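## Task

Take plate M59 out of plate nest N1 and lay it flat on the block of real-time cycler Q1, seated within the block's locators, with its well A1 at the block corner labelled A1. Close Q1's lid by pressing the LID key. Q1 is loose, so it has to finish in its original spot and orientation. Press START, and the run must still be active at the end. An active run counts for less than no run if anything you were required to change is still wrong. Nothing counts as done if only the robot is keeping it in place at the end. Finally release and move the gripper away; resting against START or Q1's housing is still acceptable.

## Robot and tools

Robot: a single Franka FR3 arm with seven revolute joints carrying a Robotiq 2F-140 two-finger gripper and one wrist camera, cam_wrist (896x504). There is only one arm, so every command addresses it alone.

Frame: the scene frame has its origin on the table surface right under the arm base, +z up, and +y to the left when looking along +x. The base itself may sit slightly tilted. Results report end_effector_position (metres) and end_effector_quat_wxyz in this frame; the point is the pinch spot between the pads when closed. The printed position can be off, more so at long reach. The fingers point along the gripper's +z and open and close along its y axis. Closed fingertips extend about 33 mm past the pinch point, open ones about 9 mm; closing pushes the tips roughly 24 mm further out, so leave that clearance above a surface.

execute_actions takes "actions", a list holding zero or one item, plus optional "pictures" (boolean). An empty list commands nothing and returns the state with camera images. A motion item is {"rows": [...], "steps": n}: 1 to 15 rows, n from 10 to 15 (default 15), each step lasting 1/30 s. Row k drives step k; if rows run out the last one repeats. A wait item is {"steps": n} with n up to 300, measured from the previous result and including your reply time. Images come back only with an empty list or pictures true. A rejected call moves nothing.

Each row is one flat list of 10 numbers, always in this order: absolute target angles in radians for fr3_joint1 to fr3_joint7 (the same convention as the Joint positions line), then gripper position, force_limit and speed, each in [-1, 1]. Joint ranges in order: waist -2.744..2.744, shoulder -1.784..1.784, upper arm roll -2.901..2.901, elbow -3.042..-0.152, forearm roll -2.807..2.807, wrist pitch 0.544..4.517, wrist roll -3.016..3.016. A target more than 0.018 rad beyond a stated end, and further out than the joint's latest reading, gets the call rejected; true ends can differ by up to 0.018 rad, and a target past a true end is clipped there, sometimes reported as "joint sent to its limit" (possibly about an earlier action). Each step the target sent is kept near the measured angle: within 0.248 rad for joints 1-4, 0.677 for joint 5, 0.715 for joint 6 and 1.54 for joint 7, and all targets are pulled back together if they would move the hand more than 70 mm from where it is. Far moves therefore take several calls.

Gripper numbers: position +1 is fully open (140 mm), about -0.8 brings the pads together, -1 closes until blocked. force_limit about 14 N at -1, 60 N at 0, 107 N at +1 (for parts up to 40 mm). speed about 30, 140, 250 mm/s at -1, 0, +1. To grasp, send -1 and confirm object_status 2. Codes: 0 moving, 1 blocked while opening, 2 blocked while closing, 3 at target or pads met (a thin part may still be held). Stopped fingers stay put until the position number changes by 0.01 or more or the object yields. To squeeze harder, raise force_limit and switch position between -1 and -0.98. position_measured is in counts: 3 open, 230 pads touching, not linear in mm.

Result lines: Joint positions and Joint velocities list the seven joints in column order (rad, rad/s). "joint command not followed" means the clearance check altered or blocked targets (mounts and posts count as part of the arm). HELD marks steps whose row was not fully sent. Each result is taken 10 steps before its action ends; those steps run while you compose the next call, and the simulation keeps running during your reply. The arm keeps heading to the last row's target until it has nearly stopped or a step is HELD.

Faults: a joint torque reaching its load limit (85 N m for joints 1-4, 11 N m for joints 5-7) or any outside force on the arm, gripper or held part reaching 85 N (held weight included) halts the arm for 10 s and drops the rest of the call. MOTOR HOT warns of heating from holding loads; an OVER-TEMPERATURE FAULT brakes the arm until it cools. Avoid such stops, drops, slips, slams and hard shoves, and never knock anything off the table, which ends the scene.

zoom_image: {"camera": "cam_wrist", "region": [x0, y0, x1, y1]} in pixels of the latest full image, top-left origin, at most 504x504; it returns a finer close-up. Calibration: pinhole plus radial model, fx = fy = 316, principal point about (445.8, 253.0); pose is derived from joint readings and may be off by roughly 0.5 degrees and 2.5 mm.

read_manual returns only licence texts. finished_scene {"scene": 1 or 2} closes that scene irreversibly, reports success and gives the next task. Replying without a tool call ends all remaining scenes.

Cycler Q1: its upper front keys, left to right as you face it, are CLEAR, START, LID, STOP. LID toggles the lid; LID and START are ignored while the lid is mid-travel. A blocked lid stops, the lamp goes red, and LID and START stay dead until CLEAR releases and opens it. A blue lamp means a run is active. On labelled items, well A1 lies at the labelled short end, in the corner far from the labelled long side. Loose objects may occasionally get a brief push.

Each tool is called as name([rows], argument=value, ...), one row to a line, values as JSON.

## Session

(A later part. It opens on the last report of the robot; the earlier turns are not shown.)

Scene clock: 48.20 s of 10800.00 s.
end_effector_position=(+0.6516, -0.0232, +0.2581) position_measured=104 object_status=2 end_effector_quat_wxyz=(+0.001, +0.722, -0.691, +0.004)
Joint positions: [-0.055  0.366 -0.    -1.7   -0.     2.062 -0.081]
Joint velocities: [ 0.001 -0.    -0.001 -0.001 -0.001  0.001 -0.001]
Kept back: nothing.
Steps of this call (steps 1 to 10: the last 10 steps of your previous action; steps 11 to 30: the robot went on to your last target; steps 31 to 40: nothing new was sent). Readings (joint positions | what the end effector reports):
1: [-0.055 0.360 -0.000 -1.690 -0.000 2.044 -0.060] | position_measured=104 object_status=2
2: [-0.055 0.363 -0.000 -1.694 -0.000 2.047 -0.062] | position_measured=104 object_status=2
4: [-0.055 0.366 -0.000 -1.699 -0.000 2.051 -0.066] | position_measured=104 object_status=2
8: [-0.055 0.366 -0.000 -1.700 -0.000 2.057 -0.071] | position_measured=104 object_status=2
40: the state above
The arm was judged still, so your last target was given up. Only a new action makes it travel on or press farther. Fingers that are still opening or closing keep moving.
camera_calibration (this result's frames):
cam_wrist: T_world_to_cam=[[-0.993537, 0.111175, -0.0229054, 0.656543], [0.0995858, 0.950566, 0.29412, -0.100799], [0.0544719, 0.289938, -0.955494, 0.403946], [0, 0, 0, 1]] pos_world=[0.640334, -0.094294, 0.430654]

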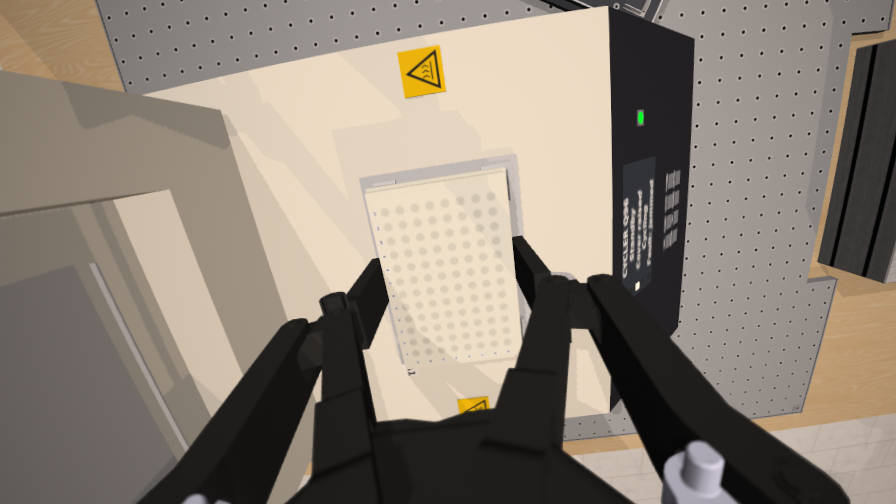

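execute_actions([
  {"rows":[[-0.051,0.365,0,-1.714,0,2.071,-0.064,-1,-0.3,-0.7]]},
])

execute_actions([
  {"steps":30},
], pictures=true)

zoom_image(camera="cam_wrist", region=[320,120,580,400])

Scene clock: 48.77 s of 10800.00 s.
end_effector_position=(+0.6483, -0.0216, +0.2541) position_measured=104 object_status=2 end_effector_quat_wxyz=(+0.003, +0.722, -0.692, +0.001)
Joint positions: [-0.053  0.365 -0.    -1.711 -0.     2.065 -0.076]
Joint velocities: [ 0.01  -0.     0.    -0.031 -0.001  0.007  0.021]
Steps of this call (steps 1 to 12: nothing new was sent; steps 13 to 17: the first 5 steps of this action). Readings (joint positions | what the end effector reports):
13: [-0.055 0.366 -0.000 -1.703 -0.000 2.063 -0.080] | position_measured=104 object_status=2
14: [-0.054 0.365 -0.000 -1.705 -0.000 2.064 -0.079] | position_measured=104 object_status=2
16: [-0.053 0.365 -0.000 -1.710 -0.000 2.065 -0.077] | position_measured=104 object_status=2
17: the state above

Scene clock: 49.77 s of 10800.00 s.
end_effector_position=(+0.6483, -0.0213, +0.2536) position_measured=104 object_status=2 end_effector_quat_wxyz=(+0.003, +0.720, -0.694, +0.001)
Joint positions: [-0.052  0.365 -0.    -1.713 -0.     2.067 -0.07 ]
Joint velocities: [ 0.    -0.    -0.001 -0.001 -0.002  0.001  0.002]
Kept back: nothing.
Steps of this call (steps 1 to 10: the last 10 steps of your previous action; steps 11 to 15: the robot went on to your last target; steps 16 to 30: nothing new was sent). Readings (joint positions | what the end effector reports):
1: [-0.052 0.365 -0.000 -1.712 -0.000 2.065 -0.076] | position_measured=104 object_status=2
2: [-0.052 0.365 -0.000 -1.712 -0.000 2.065 -0.075] | position_measured=104 object_status=2
4: [-0.052 0.365 -0.000 -1.712 -0.000 2.066 -0.074] | position_measured=104 object_status=2
8: [-0.052 0.365 -0.000 -1.712 -0.000 2.066 -0.073] | position_measured=104 object_status=2
30: the state above
The arm was judged still, so your last target was given up. Only a new action makes it travel on or press farther. Fingers that are still opening or closing keep moving.
camera_calibration (this result's frames):
cam_wrist: T_world_to_cam=[[-0.99281, 0.118493, -0.0169731, 0.65108], [0.108332, 0.949745, 0.293683, -0.106553], [0.0509195, 0.289732, -0.955752, 0.401653], [0, 0, 0, 1]] pos_world=[0.63749, -0.0923223, 0.426224]

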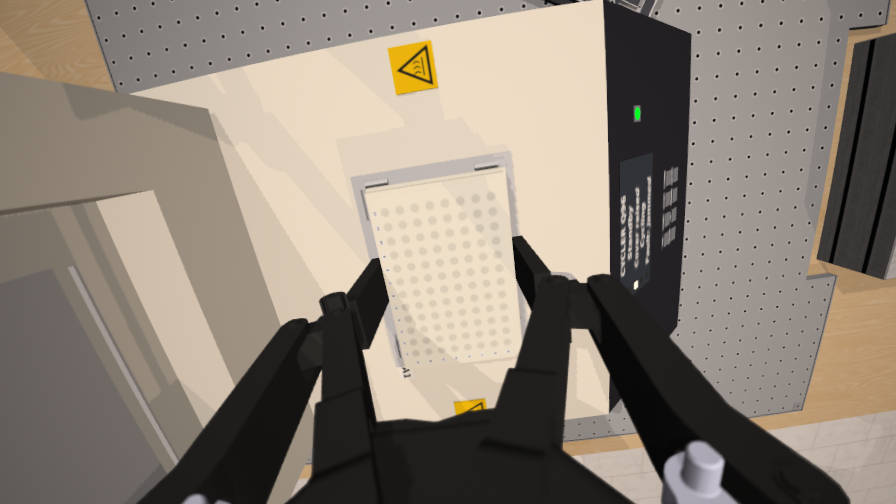

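Region (320, 120, 580, 400) of cam_wrist's 896x504 image, scaled by 1.800, with more detail than that image has; it fills the left 468 columns of this view, and the rest is white.

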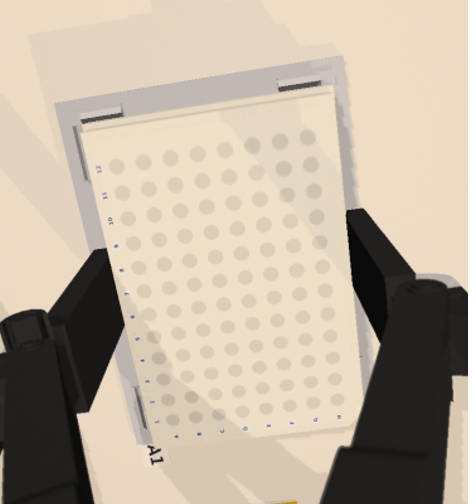

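Overshot; +2 mm x, then down.

execute_actions([
  {"rows":[[-0.052,0.365,0,-1.713,0,2.077,-0.064,-1,-0.3,-0.7]]},
])

execute_actions([
  {"steps":20},
])

execute_actions([
  {"rows":[[-0.052,0.372,0,-1.72,0,2.089,-0.064,-1,-0.3,-0.7]]},
])

execute_actions([
  {"steps":30},
], pictures=true)

zoom_image(camera="cam_wrist", region=[320,120,580,400])

Scene clock: 50.33 s of 10800.00 s.
end_effector_position=(+0.6494, -0.0213, +0.2539) position_measured=104 object_status=2 end_effector_quat_wxyz=(+0.001, +0.720, -0.694, +0.003)
Joint positions: [-0.052  0.365 -0.    -1.713 -0.     2.071 -0.07 ]
Joint velocities: [ 0.     0.    -0.     0.    -0.     0.014 -0.001]
Steps of this call (steps 1 to 12: nothing new was sent; steps 13 to 17: the first 5 steps of this action). Readings (joint positions | what the end effector reports):
13: [-0.052 0.365 -0.000 -1.713 -0.000 2.068 -0.070] | position_measured=104 object_status=2
14: [-0.052 0.365 -0.000 -1.713 -0.000 2.069 -0.070] | position_measured=104 object_status=2
16: [-0.052 0.365 -0.000 -1.713 -0.000 2.070 -0.070] | position_measured=104 object_status=2
17: the state above

Scene clock: 51.00 s of 10800.00 s.
end_effector_position=(+0.6502, -0.0213, +0.2541) position_measured=104 object_status=2 end_effector_quat_wxyz=(+0.001, +0.720, -0.694, +0.004)
Joint positions: [-0.052  0.365 -0.    -1.713 -0.     2.073 -0.07 ]
Joint velocities: [ 0.001 -0.001 -0.001  0.002  0.001  0.    -0.002]
Kept back: nothing.
Steps of this call (steps 1 to 10: the last 10 steps of your previous action; steps 11 to 15: the robot went on to your last target; steps 16 to 20: nothing new was sent). Readings (joint positions | what the end effector reports):
1: [-0.052 0.365 -0.000 -1.713 -0.000 2.071 -0.070] | position_measured=104 object_status=2
2: [-0.052 0.365 -0.000 -1.713 -0.000 2.071 -0.070] | position_measured=104 object_status=2
4: [-0.052 0.365 -0.000 -1.713 -0.000 2.072 -0.070] | position_measured=104 object_status=2
8: [-0.052 0.365 -0.000 -1.713 -0.000 2.072 -0.070] | position_measured=104 object_status=2
20: the state above
The arm was judged still, so your last target was given up. Only a new action makes it travel on or press farther. Fingers that are still opening or closing keep moving.

Scene clock: 51.17 s of 10800.00 s.
end_effector_position=(+0.6497, -0.0213, +0.2495) position_measured=104 object_status=2 end_effector_quat_wxyz=(+0.001, +0.720, -0.694, +0.003)
Joint positions: [-0.052  0.37  -0.    -1.718 -0.     2.08  -0.07 ]
Joint velocities: [-0.001  0.029 -0.001 -0.022 -0.002  0.027 -0.   ]
Steps of this call (steps 1 to 5: the first 5 steps of this action). Readings (joint positions | what the end effector reports):
1: [-0.052 0.365 -0.000 -1.713 -0.000 2.075 -0.070] | position_measured=104 object_status=2
2: [-0.052 0.366 -0.000 -1.714 -0.000 2.077 -0.070] | position_measured=104 object_status=2
4: [-0.052 0.369 -0.000 -1.717 -0.000 2.080 -0.070] | position_measured=104 object_status=2
5: the state above

Scene clock: 52.17 s of 10800.00 s.
end_effector_position=(+0.6505, -0.0214, +0.2489) position_measured=104 object_status=2 end_effector_quat_wxyz=(+0.000, +0.720, -0.694, +0.004)
Joint positions: [-0.052  0.371 -0.    -1.719 -0.     2.085 -0.07 ]
Joint velocities: [ 0.     0.    -0.     0.     0.001 -0.001 -0.002]
Kept back: nothing.
Steps of this call (steps 1 to 10: the last 10 steps of your previous action; steps 11 to 15: the robot went on to your last target; steps 16 to 30: nothing new was sent). Readings (joint positions | what the end effector reports):
1: [-0.052 0.371 -0.000 -1.718 -0.000 2.081 -0.070] | position_measured=104 object_status=2
2: [-0.052 0.371 -0.000 -1.718 -0.000 2.082 -0.070] | position_measured=104 object_status=2
4: [-0.052 0.371 -0.000 -1.718 -0.000 2.083 -0.070] | position_measured=104 object_status=2
8: [-0.052 0.371 -0.000 -1.718 -0.000 2.084 -0.070] | position_measured=104 object_status=2
30: the state above
The arm was judged still, so your last target was given up. Only a new action makes it travel on or press farther. Fingers that are still opening or closing keep moving.
camera_calibration (this result's frames):
cam_wrist: T_world_to_cam=[[-0.992633, 0.118865, -0.0234741, 0.654745], [0.106775, 0.949768, 0.294177, -0.10442], [0.0572622, 0.289503, -0.955463, 0.392813], [0, 0, 0, 1]] pos_world=[0.638577, -0.0923716, 0.421406]

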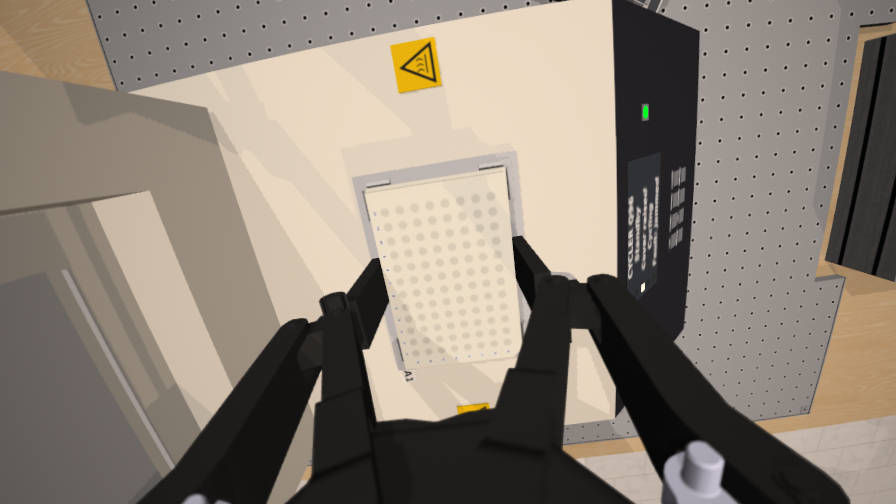

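Region (320, 120, 580, 400) of cam_wrist's 896x504 image, scaled by 1.800, with more detail than that image has; it fills the left 468 columns of this view, and the rest is white.

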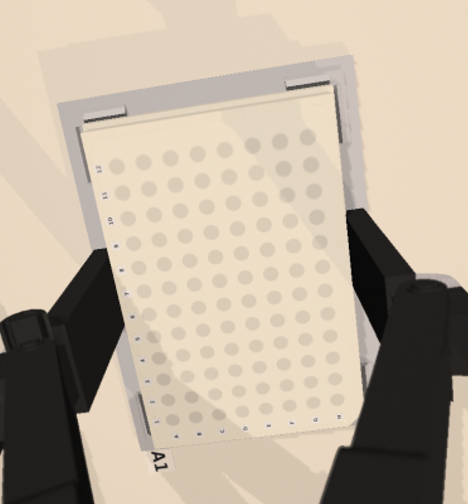

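execute_actions([
  {"rows":[[-0.052,0.372,0,-1.72,0,2.089,-0.064,0.6,-0.3,-0.7]]},
])

execute_actions([
  {"steps":20},
])

execute_actions([
  {"rows":[[-0.052,0.25,0,-1.62,0,1.87,-0.064,0.6,-0.3,-0.7]]},
])

execute_actions([
  {"steps":20},
], pictures=true)

execute_actions([
  {"rows":[[0.007,-0.4,0,-2.288,0,1.85,1.56,-1,0,0]]},
])

execute_actions([
  {"steps":60},
])

execute_actions([
  {"rows":[[0.007,-0.138,0,-2.551,0,2.418,1.56,-1,0,0]]},
])

execute_actions([
  {"steps":50},
])

execute_actions([
  {"rows":[[0.007,-0.078,0,-2.561,0,2.475,1.56,-1,0,0]]},
])

execute_actions([
  {"rows":[[-0.034,-0.215,0,-2.5,0,2.29,1.52,-1,0,0]]},
])

execute_actions([
  {"steps":240},
], pictures=true)

Scene clock: 53.03 s of 10800.00 s.
end_effector_position=(+0.6505, -0.0214, +0.2488) position_measured=92 object_status=0 end_effector_quat_wxyz=(+0.000, +0.720, -0.694, +0.004)
Joint positions: [-0.052  0.371 -0.    -1.719 -0.     2.085 -0.07 ]
Joint velocities: [ 0.001 -0.     0.002 -0.002  0.001  0.001  0.001]
Steps of this call (steps 1 to 21: nothing new was sent; steps 22 to 26: the first 5 steps of this action). Readings (joint positions | what the end effector reports):
22: [-0.052 0.371 -0.000 -1.719 -0.000 2.085 -0.070] | position_measured=104 object_status=0
23: [-0.052 0.371 -0.000 -1.719 -0.000 2.085 -0.070] | position_measured=104 object_status=0
25: [-0.052 0.371 -0.000 -1.719 -0.000 2.085 -0.070] | position_measured=95 object_status=0
26: the state above

Scene clock: 53.70 s of 10800.00 s.
end_effector_position=(+0.6506, -0.0214, +0.2487) position_measured=53 object_status=3 end_effector_quat_wxyz=(+0.000, +0.720, -0.694, +0.004)
Joint positions: [-0.052  0.371 -0.    -1.719 -0.     2.085 -0.07 ]
Joint velocities: [-0.     0.001 -0.    -0.     0.    -0.     0.001]
Kept back: nothing.
Steps of this call (steps 1 to 10: the last 10 steps of your previous action; steps 11 to 15: the robot went on to your last target; steps 16 to 20: nothing new was sent). Readings (joint positions | what the end effector reports):
1: [-0.052 0.371 -0.000 -1.719 -0.000 2.085 -0.070] | position_measured=88 object_status=0
2: [-0.052 0.371 -0.000 -1.719 -0.000 2.085 -0.070] | position_measured=85 object_status=0
4: [-0.052 0.371 -0.000 -1.719 -0.000 2.085 -0.070] | position_measured=78 object_status=0
8: [-0.052 0.371 -0.000 -1.719 -0.000 2.085 -0.070] | position_measured=65 object_status=0
20: the state above
The arm was judged still, so your last target was given up. Only a new action makes it travel on or press farther. Fingers that are still opening or closing keep moving.

Scene clock: 53.87 s of 10800.00 s.
end_effector_position=(+0.6519, -0.0210, +0.3224) position_measured=53 object_status=3 end_effector_quat_wxyz=(-0.010, +0.720, -0.694, +0.016)
Joint positions: [-0.052  0.291 -0.    -1.651 -0.     1.971 -0.07 ]
Joint velocities: [-0.001 -0.64  -0.     0.476  0.    -0.557 -0.002]
Steps of this call (steps 1 to 5: the first 5 steps of this action). Readings (joint positions | what the end effector reports):
1: [-0.052 0.367 -0.000 -1.712 -0.000 2.063 -0.070] | position_measured=53 object_status=3
2: [-0.052 0.353 -0.000 -1.700 -0.000 2.038 -0.070] | position_measured=53 object_status=3
4: [-0.052 0.313 -0.000 -1.668 -0.000 1.991 -0.070] | position_measured=53 object_status=3
5: the state above

Scene clock: 54.53 s of 10800.00 s.
end_effector_position=(+0.6366, -0.0203, +0.3555) position_measured=53 object_status=3 end_effector_quat_wxyz=(-0.003, +0.720, -0.694, +0.008)
Joint positions: [-0.052  0.25  -0.    -1.619 -0.     1.876 -0.07 ]
Joint velocities: [ 0.     0.    -0.001 -0.001 -0.002 -0.012  0.   ]
Kept back: nothing.
Steps of this call (steps 1 to 10: the last 10 steps of your previous action; steps 11 to 20: the robot went on to your last target). Readings (joint positions | what the end effector reports):
1: [-0.052 0.272 -0.000 -1.637 -0.000 1.954 -0.070] | position_measured=53 object_status=3
2: [-0.052 0.256 -0.000 -1.626 -0.000 1.942 -0.070] | position_measured=53 object_status=3
4: [-0.052 0.240 -0.000 -1.615 -0.000 1.922 -0.070] | position_measured=53 object_status=3
8: [-0.052 0.243 -0.000 -1.615 -0.000 1.897 -0.070] | position_measured=53 object_status=3
20: the state above
camera_calibration (this result's frames):
cam_wrist: T_world_to_cam=[[-0.992306, 0.118888, -0.0345587, 0.647078], [0.103533, 0.949884, 0.294961, -0.133509], [0.0678941, 0.289113, -0.954884, 0.488257], [0, 0, 0, 1]] pos_world=[0.622772, -0.0912731, 0.527971]

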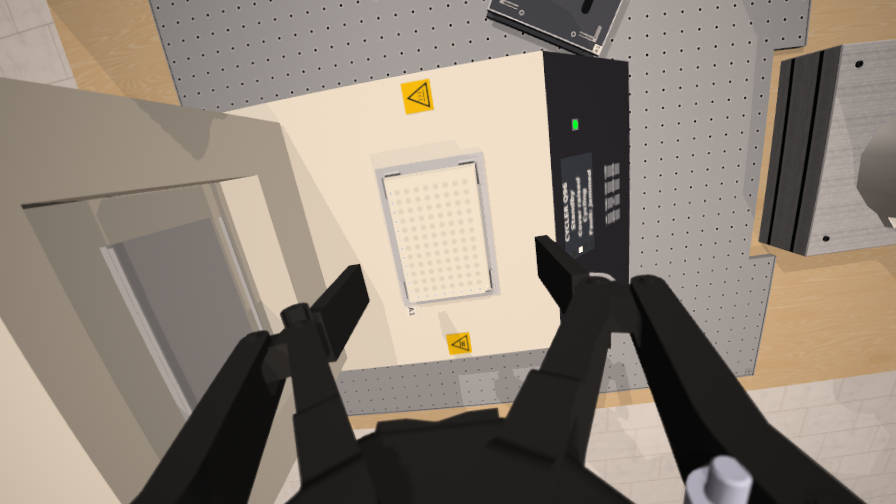

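Scene clock: 54.70 s of 10800.00 s.
end_effector_position=(+0.5435, +0.0046, +0.3656) position_measured=82 object_status=0 end_effector_quat_wxyz=(-0.016, -0.532, +0.847, +0.006)
Joint positions: [-0.011 -0.002 -0.002 -1.91  -0.     1.866  0.455]
Joint velocities: [ 0.212 -1.813  0.065 -1.773  0.001 -0.126  2.842]
Steps of this call (steps 1 to 5: the first 5 steps of this action). Readings (joint positions | what the end effector reports):
1: [-0.046 0.221 -0.004 -1.665 -0.000 1.879 0.027] | position_measured=53 object_status=0
2: [-0.037 0.170 -0.006 -1.729 -0.000 1.874 0.142] | position_measured=59 object_status=0
4: [-0.018 0.059 -0.004 -1.849 -0.000 1.868 0.357] | position_measured=74 object_status=0
5: the state above

Scene clock: 56.70 s of 10800.00 s.
end_effector_position=(+0.4181, +0.0122, +0.3799) position_measured=233 object_status=3 end_effector_quat_wxyz=(-0.013, -0.022, +1.000, -0.003)
Joint positions: [ 0.006 -0.398  0.001 -2.286 -0.     1.853  1.552]
Joint velocities: [-0.001  0.001 -0.     0.001  0.001  0.     0.006]
Kept back: nothing.
Steps of this call (steps 1 to 10: the last 10 steps of your previous action; steps 11 to 60: the robot went on to your last target). Readings (joint positions | what the end effector reports):
1: [-0.005 -0.064 0.000 -1.971 -0.000 1.865 0.547] | position_measured=89 object_status=0
2: [-0.000 -0.128 0.001 -2.033 -0.000 1.863 0.632] | position_measured=97 object_status=0
4: [0.005 -0.257 0.002 -2.155 -0.000 1.860 0.795] | position_measured=112 object_status=0
8: [0.006 -0.386 0.002 -2.258 -0.000 1.854 1.065] | position_measured=143 object_status=0
60: the state above
The arm was judged still, so your last target was given up. Only a new action makes it travel on or press farther. Fingers that are still opening or closing keep moving.

Scene clock: 56.87 s of 10800.00 s.
end_effector_position=(+0.4220, +0.0118, +0.2937) position_measured=233 object_status=3 end_effector_quat_wxyz=(-0.034, -0.022, +0.999, -0.003)
Joint positions: [ 0.006 -0.287  0.001 -2.401 -0.     2.036  1.552]
Joint velocities: [ 0.     0.911  0.003 -0.863 -0.001  1.146 -0.001]
Steps of this call (steps 1 to 5: the first 5 steps of this action). Readings (joint positions | what the end effector reports):
1: [0.006 -0.392 0.001 -2.297 -0.000 1.886 1.552] | position_measured=233 object_status=3
2: [0.006 -0.371 0.001 -2.318 -0.000 1.924 1.552] | position_measured=233 object_status=3
4: [0.006 -0.317 0.001 -2.372 -0.000 1.996 1.552] | position_measured=233 object_status=3
5: the state above

Scene clock: 58.53 s of 10800.00 s.
end_effector_position=(+0.4418, +0.0118, +0.1930) position_measured=233 object_status=3 end_effector_quat_wxyz=(+0.004, -0.021, +1.000, -0.003)
Joint positions: [ 0.006 -0.137  0.001 -2.552 -0.     2.414  1.554]
Joint velocities: [ 0.001  0.    -0.001  0.001  0.     0.001  0.001]
Kept back: nothing.
Steps of this call (steps 1 to 10: the last 10 steps of your previous action; steps 11 to 45: the robot went on to your last target; steps 46 to 50: nothing new was sent). Readings (joint positions | what the end effector reports):
1: [0.006 -0.256 0.001 -2.431 -0.000 2.080 1.552] | position_measured=233 object_status=3
2: [0.006 -0.225 0.001 -2.462 -0.000 2.129 1.552] | position_measured=233 object_status=3
4: [0.006 -0.168 0.001 -2.517 -0.000 2.219 1.553] | position_measured=233 object_status=3
8: [0.006 -0.134 0.001 -2.553 -0.000 2.321 1.553] | position_measured=233 object_status=3
50: the state above
The arm was judged still, so your last target was given up. Only a new action makes it travel on or press farther. Fingers that are still opening or closing keep moving.

Scene clock: 58.70 s of 10800.00 s.
end_effector_position=(+0.4405, +0.0117, +0.1767) position_measured=233 object_status=3 end_effector_quat_wxyz=(-0.003, -0.021, +1.000, -0.003)
Joint positions: [ 0.006 -0.097  0.001 -2.555 -0.     2.444  1.554]
Joint velocities: [ 0.    -0.022 -0.001 -0.024 -0.001 -0.012 -0.   ]
Steps of this call (steps 1 to 5: the first 5 steps of this action). Readings (joint positions | what the end effector reports):
1: [0.006 -0.130 0.001 -2.551 -0.000 2.423 1.554] | position_measured=233 object_status=3
2: [0.006 -0.115 0.001 -2.551 -0.000 2.433 1.554] | position_measured=233 object_status=3
4: [0.006 -0.095 0.001 -2.555 -0.000 2.445 1.554] | position_measured=233 object_status=3
5: the state above

Scene clock: 59.20 s of 10800.00 s.
end_effector_position=(+0.4603, -0.0039, +0.2369) position_measured=233 object_status=3 end_effector_quat_wxyz=(+0.029, -0.009, +1.000, -0.004)
Joint positions: [-0.028 -0.202 -0.    -2.505 -0.     2.352  1.543]
Joint velocities: [-0.098 -0.356 -0.024  0.224 -0.001 -0.289 -0.054]
Steps of this call (steps 1 to 10: the last 10 steps of your previous action; steps 11 to 15: the first 5 steps of this action). Readings (joint positions | what the end effector reports):
11: [-0.001 -0.110 0.004 -2.551 -0.000 2.419 1.552] | position_measured=233 object_status=3
12: [-0.010 -0.139 0.004 -2.541 -0.000 2.393 1.549] | position_measured=233 object_status=3
14: [-0.024 -0.187 0.001 -2.514 -0.000 2.362 1.544] | position_measured=233 object_status=3
15: the state above

Scene clock: 67.20 s of 10800.00 s.
end_effector_position=(+0.4476, -0.0060, +0.2404) position_measured=233 object_status=3 end_effector_quat_wxyz=(+0.010, -0.015, +1.000, -0.003)
Joint positions: [-0.033 -0.216 -0.001 -2.499 -0.     2.294  1.526]
Joint velocities: [ 0.    -0.    -0.     0.001 -0.002 -0.    -0.   ]
Kept back: nothing.
Steps of this call (steps 1 to 10: the last 10 steps of your previous action; steps 11 to 30: the robot went on to your last target; steps 31 to 240: nothing new was sent). Readings (joint positions | what the end effector reports):
1: [-0.031 -0.211 -0.001 -2.499 -0.000 2.343 1.541] | position_measured=233 object_status=3
2: [-0.032 -0.215 -0.001 -2.497 -0.000 2.335 1.539] | position_measured=233 object_status=3
4: [-0.033 -0.217 -0.001 -2.497 -0.000 2.322 1.537] | position_measured=233 object_status=3
8: [-0.033 -0.216 -0.001 -2.498 -0.000 2.307 1.533] | position_measured=233 object_status=3
240: the state above
The arm was judged still, so your last target was given up. Only a new action makes it travel on or press farther. Fingers that are still opening or closing keep moving.
camera_calibration (this result's frames):
cam_wrist: T_world_to_cam=[[0.125734, 0.991832, -0.0214357, -0.0445407], [0.94088, -0.112369, 0.31956, -0.480726], [0.314541, -0.0603481, -0.947324, 0.272718], [0, 0, 0, 1]] pos_world=[0.372125, 0.00661631, 0.411018]

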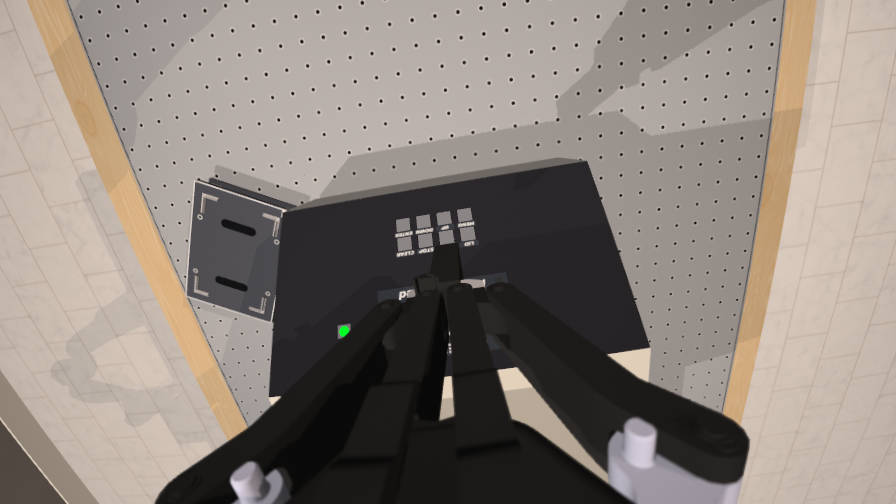

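execute_actions([
  {"rows":[[-0.034,-0.138,0,-2.551,0,2.41,1.52,-1,0,0]]},
])

execute_actions([
  {"steps":30},
])

execute_actions([
  {"rows":[[-0.034,-0.078,0,-2.561,0,2.468,1.52,-1,0,0]]},
])

execute_actions([
  {"rows":[[-0.034,-0.215,0,-2.5,0,2.29,1.52,-1,0,0]]},
])

execute_actions([
  {"steps":30},
], pictures=true)

Scene clock: 67.87 s of 10800.00 s.
end_effector_position=(+0.4320, -0.0060, +0.1963) position_measured=233 object_status=3 end_effector_quat_wxyz=(-0.013, -0.015, +1.000, -0.003)
Joint positions: [-0.033 -0.147 -0.001 -2.544 -0.     2.363  1.526]
Joint velocities: [ 0.     0.246  0.    -0.197 -0.001  0.214 -0.001]
Steps of this call (steps 1 to 15: nothing new was sent; steps 16 to 20: the first 5 steps of this action). Readings (joint positions | what the end effector reports):
16: [-0.033 -0.209 -0.001 -2.503 -0.000 2.313 1.526] | position_measured=233 object_status=3
17: [-0.033 -0.190 -0.001 -2.513 -0.000 2.332 1.526] | position_measured=233 object_status=3
19: [-0.033 -0.157 -0.001 -2.536 -0.000 2.355 1.526] | position_measured=233 object_status=3
20: the state above

Scene clock: 68.87 s of 10800.00 s.
end_effector_position=(+0.4393, -0.0062, +0.1925) position_measured=233 object_status=3 end_effector_quat_wxyz=(-0.000, -0.015, +1.000, -0.003)
Joint positions: [-0.033 -0.137 -0.001 -2.552 -0.     2.406  1.526]
Joint velocities: [ 0.    -0.    -0.002 -0.001 -0.001  0.001  0.001]
Kept back: nothing.
Steps of this call (steps 1 to 10: the last 10 steps of your previous action; steps 11 to 30: the robot went on to your last target). Readings (joint positions | what the end effector reports):
1: [-0.033 -0.141 -0.001 -2.549 -0.000 2.369 1.526] | position_measured=233 object_status=3
2: [-0.033 -0.138 -0.001 -2.552 -0.000 2.375 1.526] | position_measured=233 object_status=3
4: [-0.033 -0.137 -0.001 -2.552 -0.000 2.385 1.526] | position_measured=233 object_status=3
8: [-0.033 -0.137 -0.001 -2.552 -0.000 2.397 1.526] | position_measured=233 object_status=3
30: the state above
The arm was judged still, so your last target was given up. Only a new action makes it travel on or press farther. Fingers that are still opening or closing keep moving.

Scene clock: 69.03 s of 10800.00 s.
end_effector_position=(+0.4364, -0.0062, +0.1728) position_measured=233 object_status=3 end_effector_quat_wxyz=(-0.009, -0.015, +1.000, -0.003)
Joint positions: [-0.033 -0.091 -0.001 -2.557 -0.     2.439  1.526]
Joint velocities: [ 0.    -0.062 -0.     0.004 -0.001 -0.064 -0.   ]
Steps of this call (steps 1 to 5: the first 5 steps of this action). Readings (joint positions | what the end effector reports):
1: [-0.033 -0.130 -0.001 -2.551 -0.000 2.416 1.526] | position_measured=233 object_status=3
2: [-0.033 -0.115 -0.001 -2.551 -0.000 2.425 1.526] | position_measured=233 object_status=3
4: [-0.033 -0.092 -0.001 -2.557 -0.000 2.438 1.526] | position_measured=233 object_status=3
5: the state above

Scene clock: 69.53 s of 10800.00 s.
end_effector_position=(+0.4594, -0.0063, +0.2362) position_measured=233 object_status=3 end_effector_quat_wxyz=(+0.028, -0.015, +1.000, -0.004)
Joint positions: [-0.033 -0.201 -0.001 -2.505 -0.     2.35   1.526]
Joint velocities: [-0.001 -0.375  0.     0.236 -0.001 -0.274 -0.002]
Steps of this call (steps 1 to 10: the last 10 steps of your previous action; steps 11 to 15: the first 5 steps of this action). Readings (joint positions | what the end effector reports):
11: [-0.033 -0.106 -0.001 -2.554 -0.000 2.414 1.526] | position_measured=233 object_status=3
12: [-0.033 -0.136 -0.001 -2.544 -0.000 2.389 1.526] | position_measured=233 object_status=3
14: [-0.033 -0.186 -0.001 -2.515 -0.000 2.360 1.526] | position_measured=233 object_status=3
15: the state above

Scene clock: 70.53 s of 10800.00 s.
end_effector_position=(+0.4478, -0.0061, +0.2405) position_measured=233 object_status=3 end_effector_quat_wxyz=(+0.011, -0.015, +1.000, -0.003)
Joint positions: [-0.033 -0.216 -0.001 -2.498 -0.     2.294  1.526]
Joint velocities: [-0.     0.001 -0.    -0.     0.001 -0.     0.002]
Kept back: nothing.
Steps of this call (steps 1 to 10: the last 10 steps of your previous action; steps 11 to 30: the robot went on to your last target). Readings (joint positions | what the end effector reports):
1: [-0.033 -0.210 -0.001 -2.499 -0.000 2.342 1.526] | position_measured=233 object_status=3
2: [-0.033 -0.215 -0.001 -2.497 -0.000 2.334 1.526] | position_measured=233 object_status=3
4: [-0.033 -0.217 -0.001 -2.497 -0.000 2.322 1.526] | position_measured=233 object_status=3
8: [-0.033 -0.216 -0.001 -2.498 -0.000 2.306 1.526] | position_measured=233 object_status=3
30: the state above
The arm was judged still, so your last target was given up. Only a new action makes it travel on or press farther. Fingers that are still opening or closing keep moving.
camera_calibration (this result's frames):
cam_wrist: T_world_to_cam=[[0.12565, 0.991844, -0.021379, -0.0444837], [0.940738, -0.112278, 0.320009, -0.480973], [0.314999, -0.060321, -0.947173, 0.272518], [0, 0, 0, 1]] pos_world=[0.372216, 0.00655684, 0.411087]

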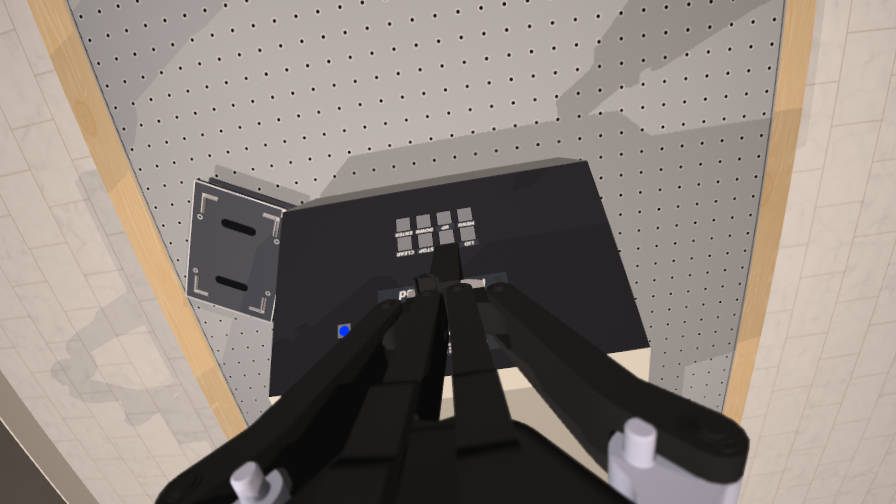

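finished_scene(scene=2)

The scene is finished: the task was done.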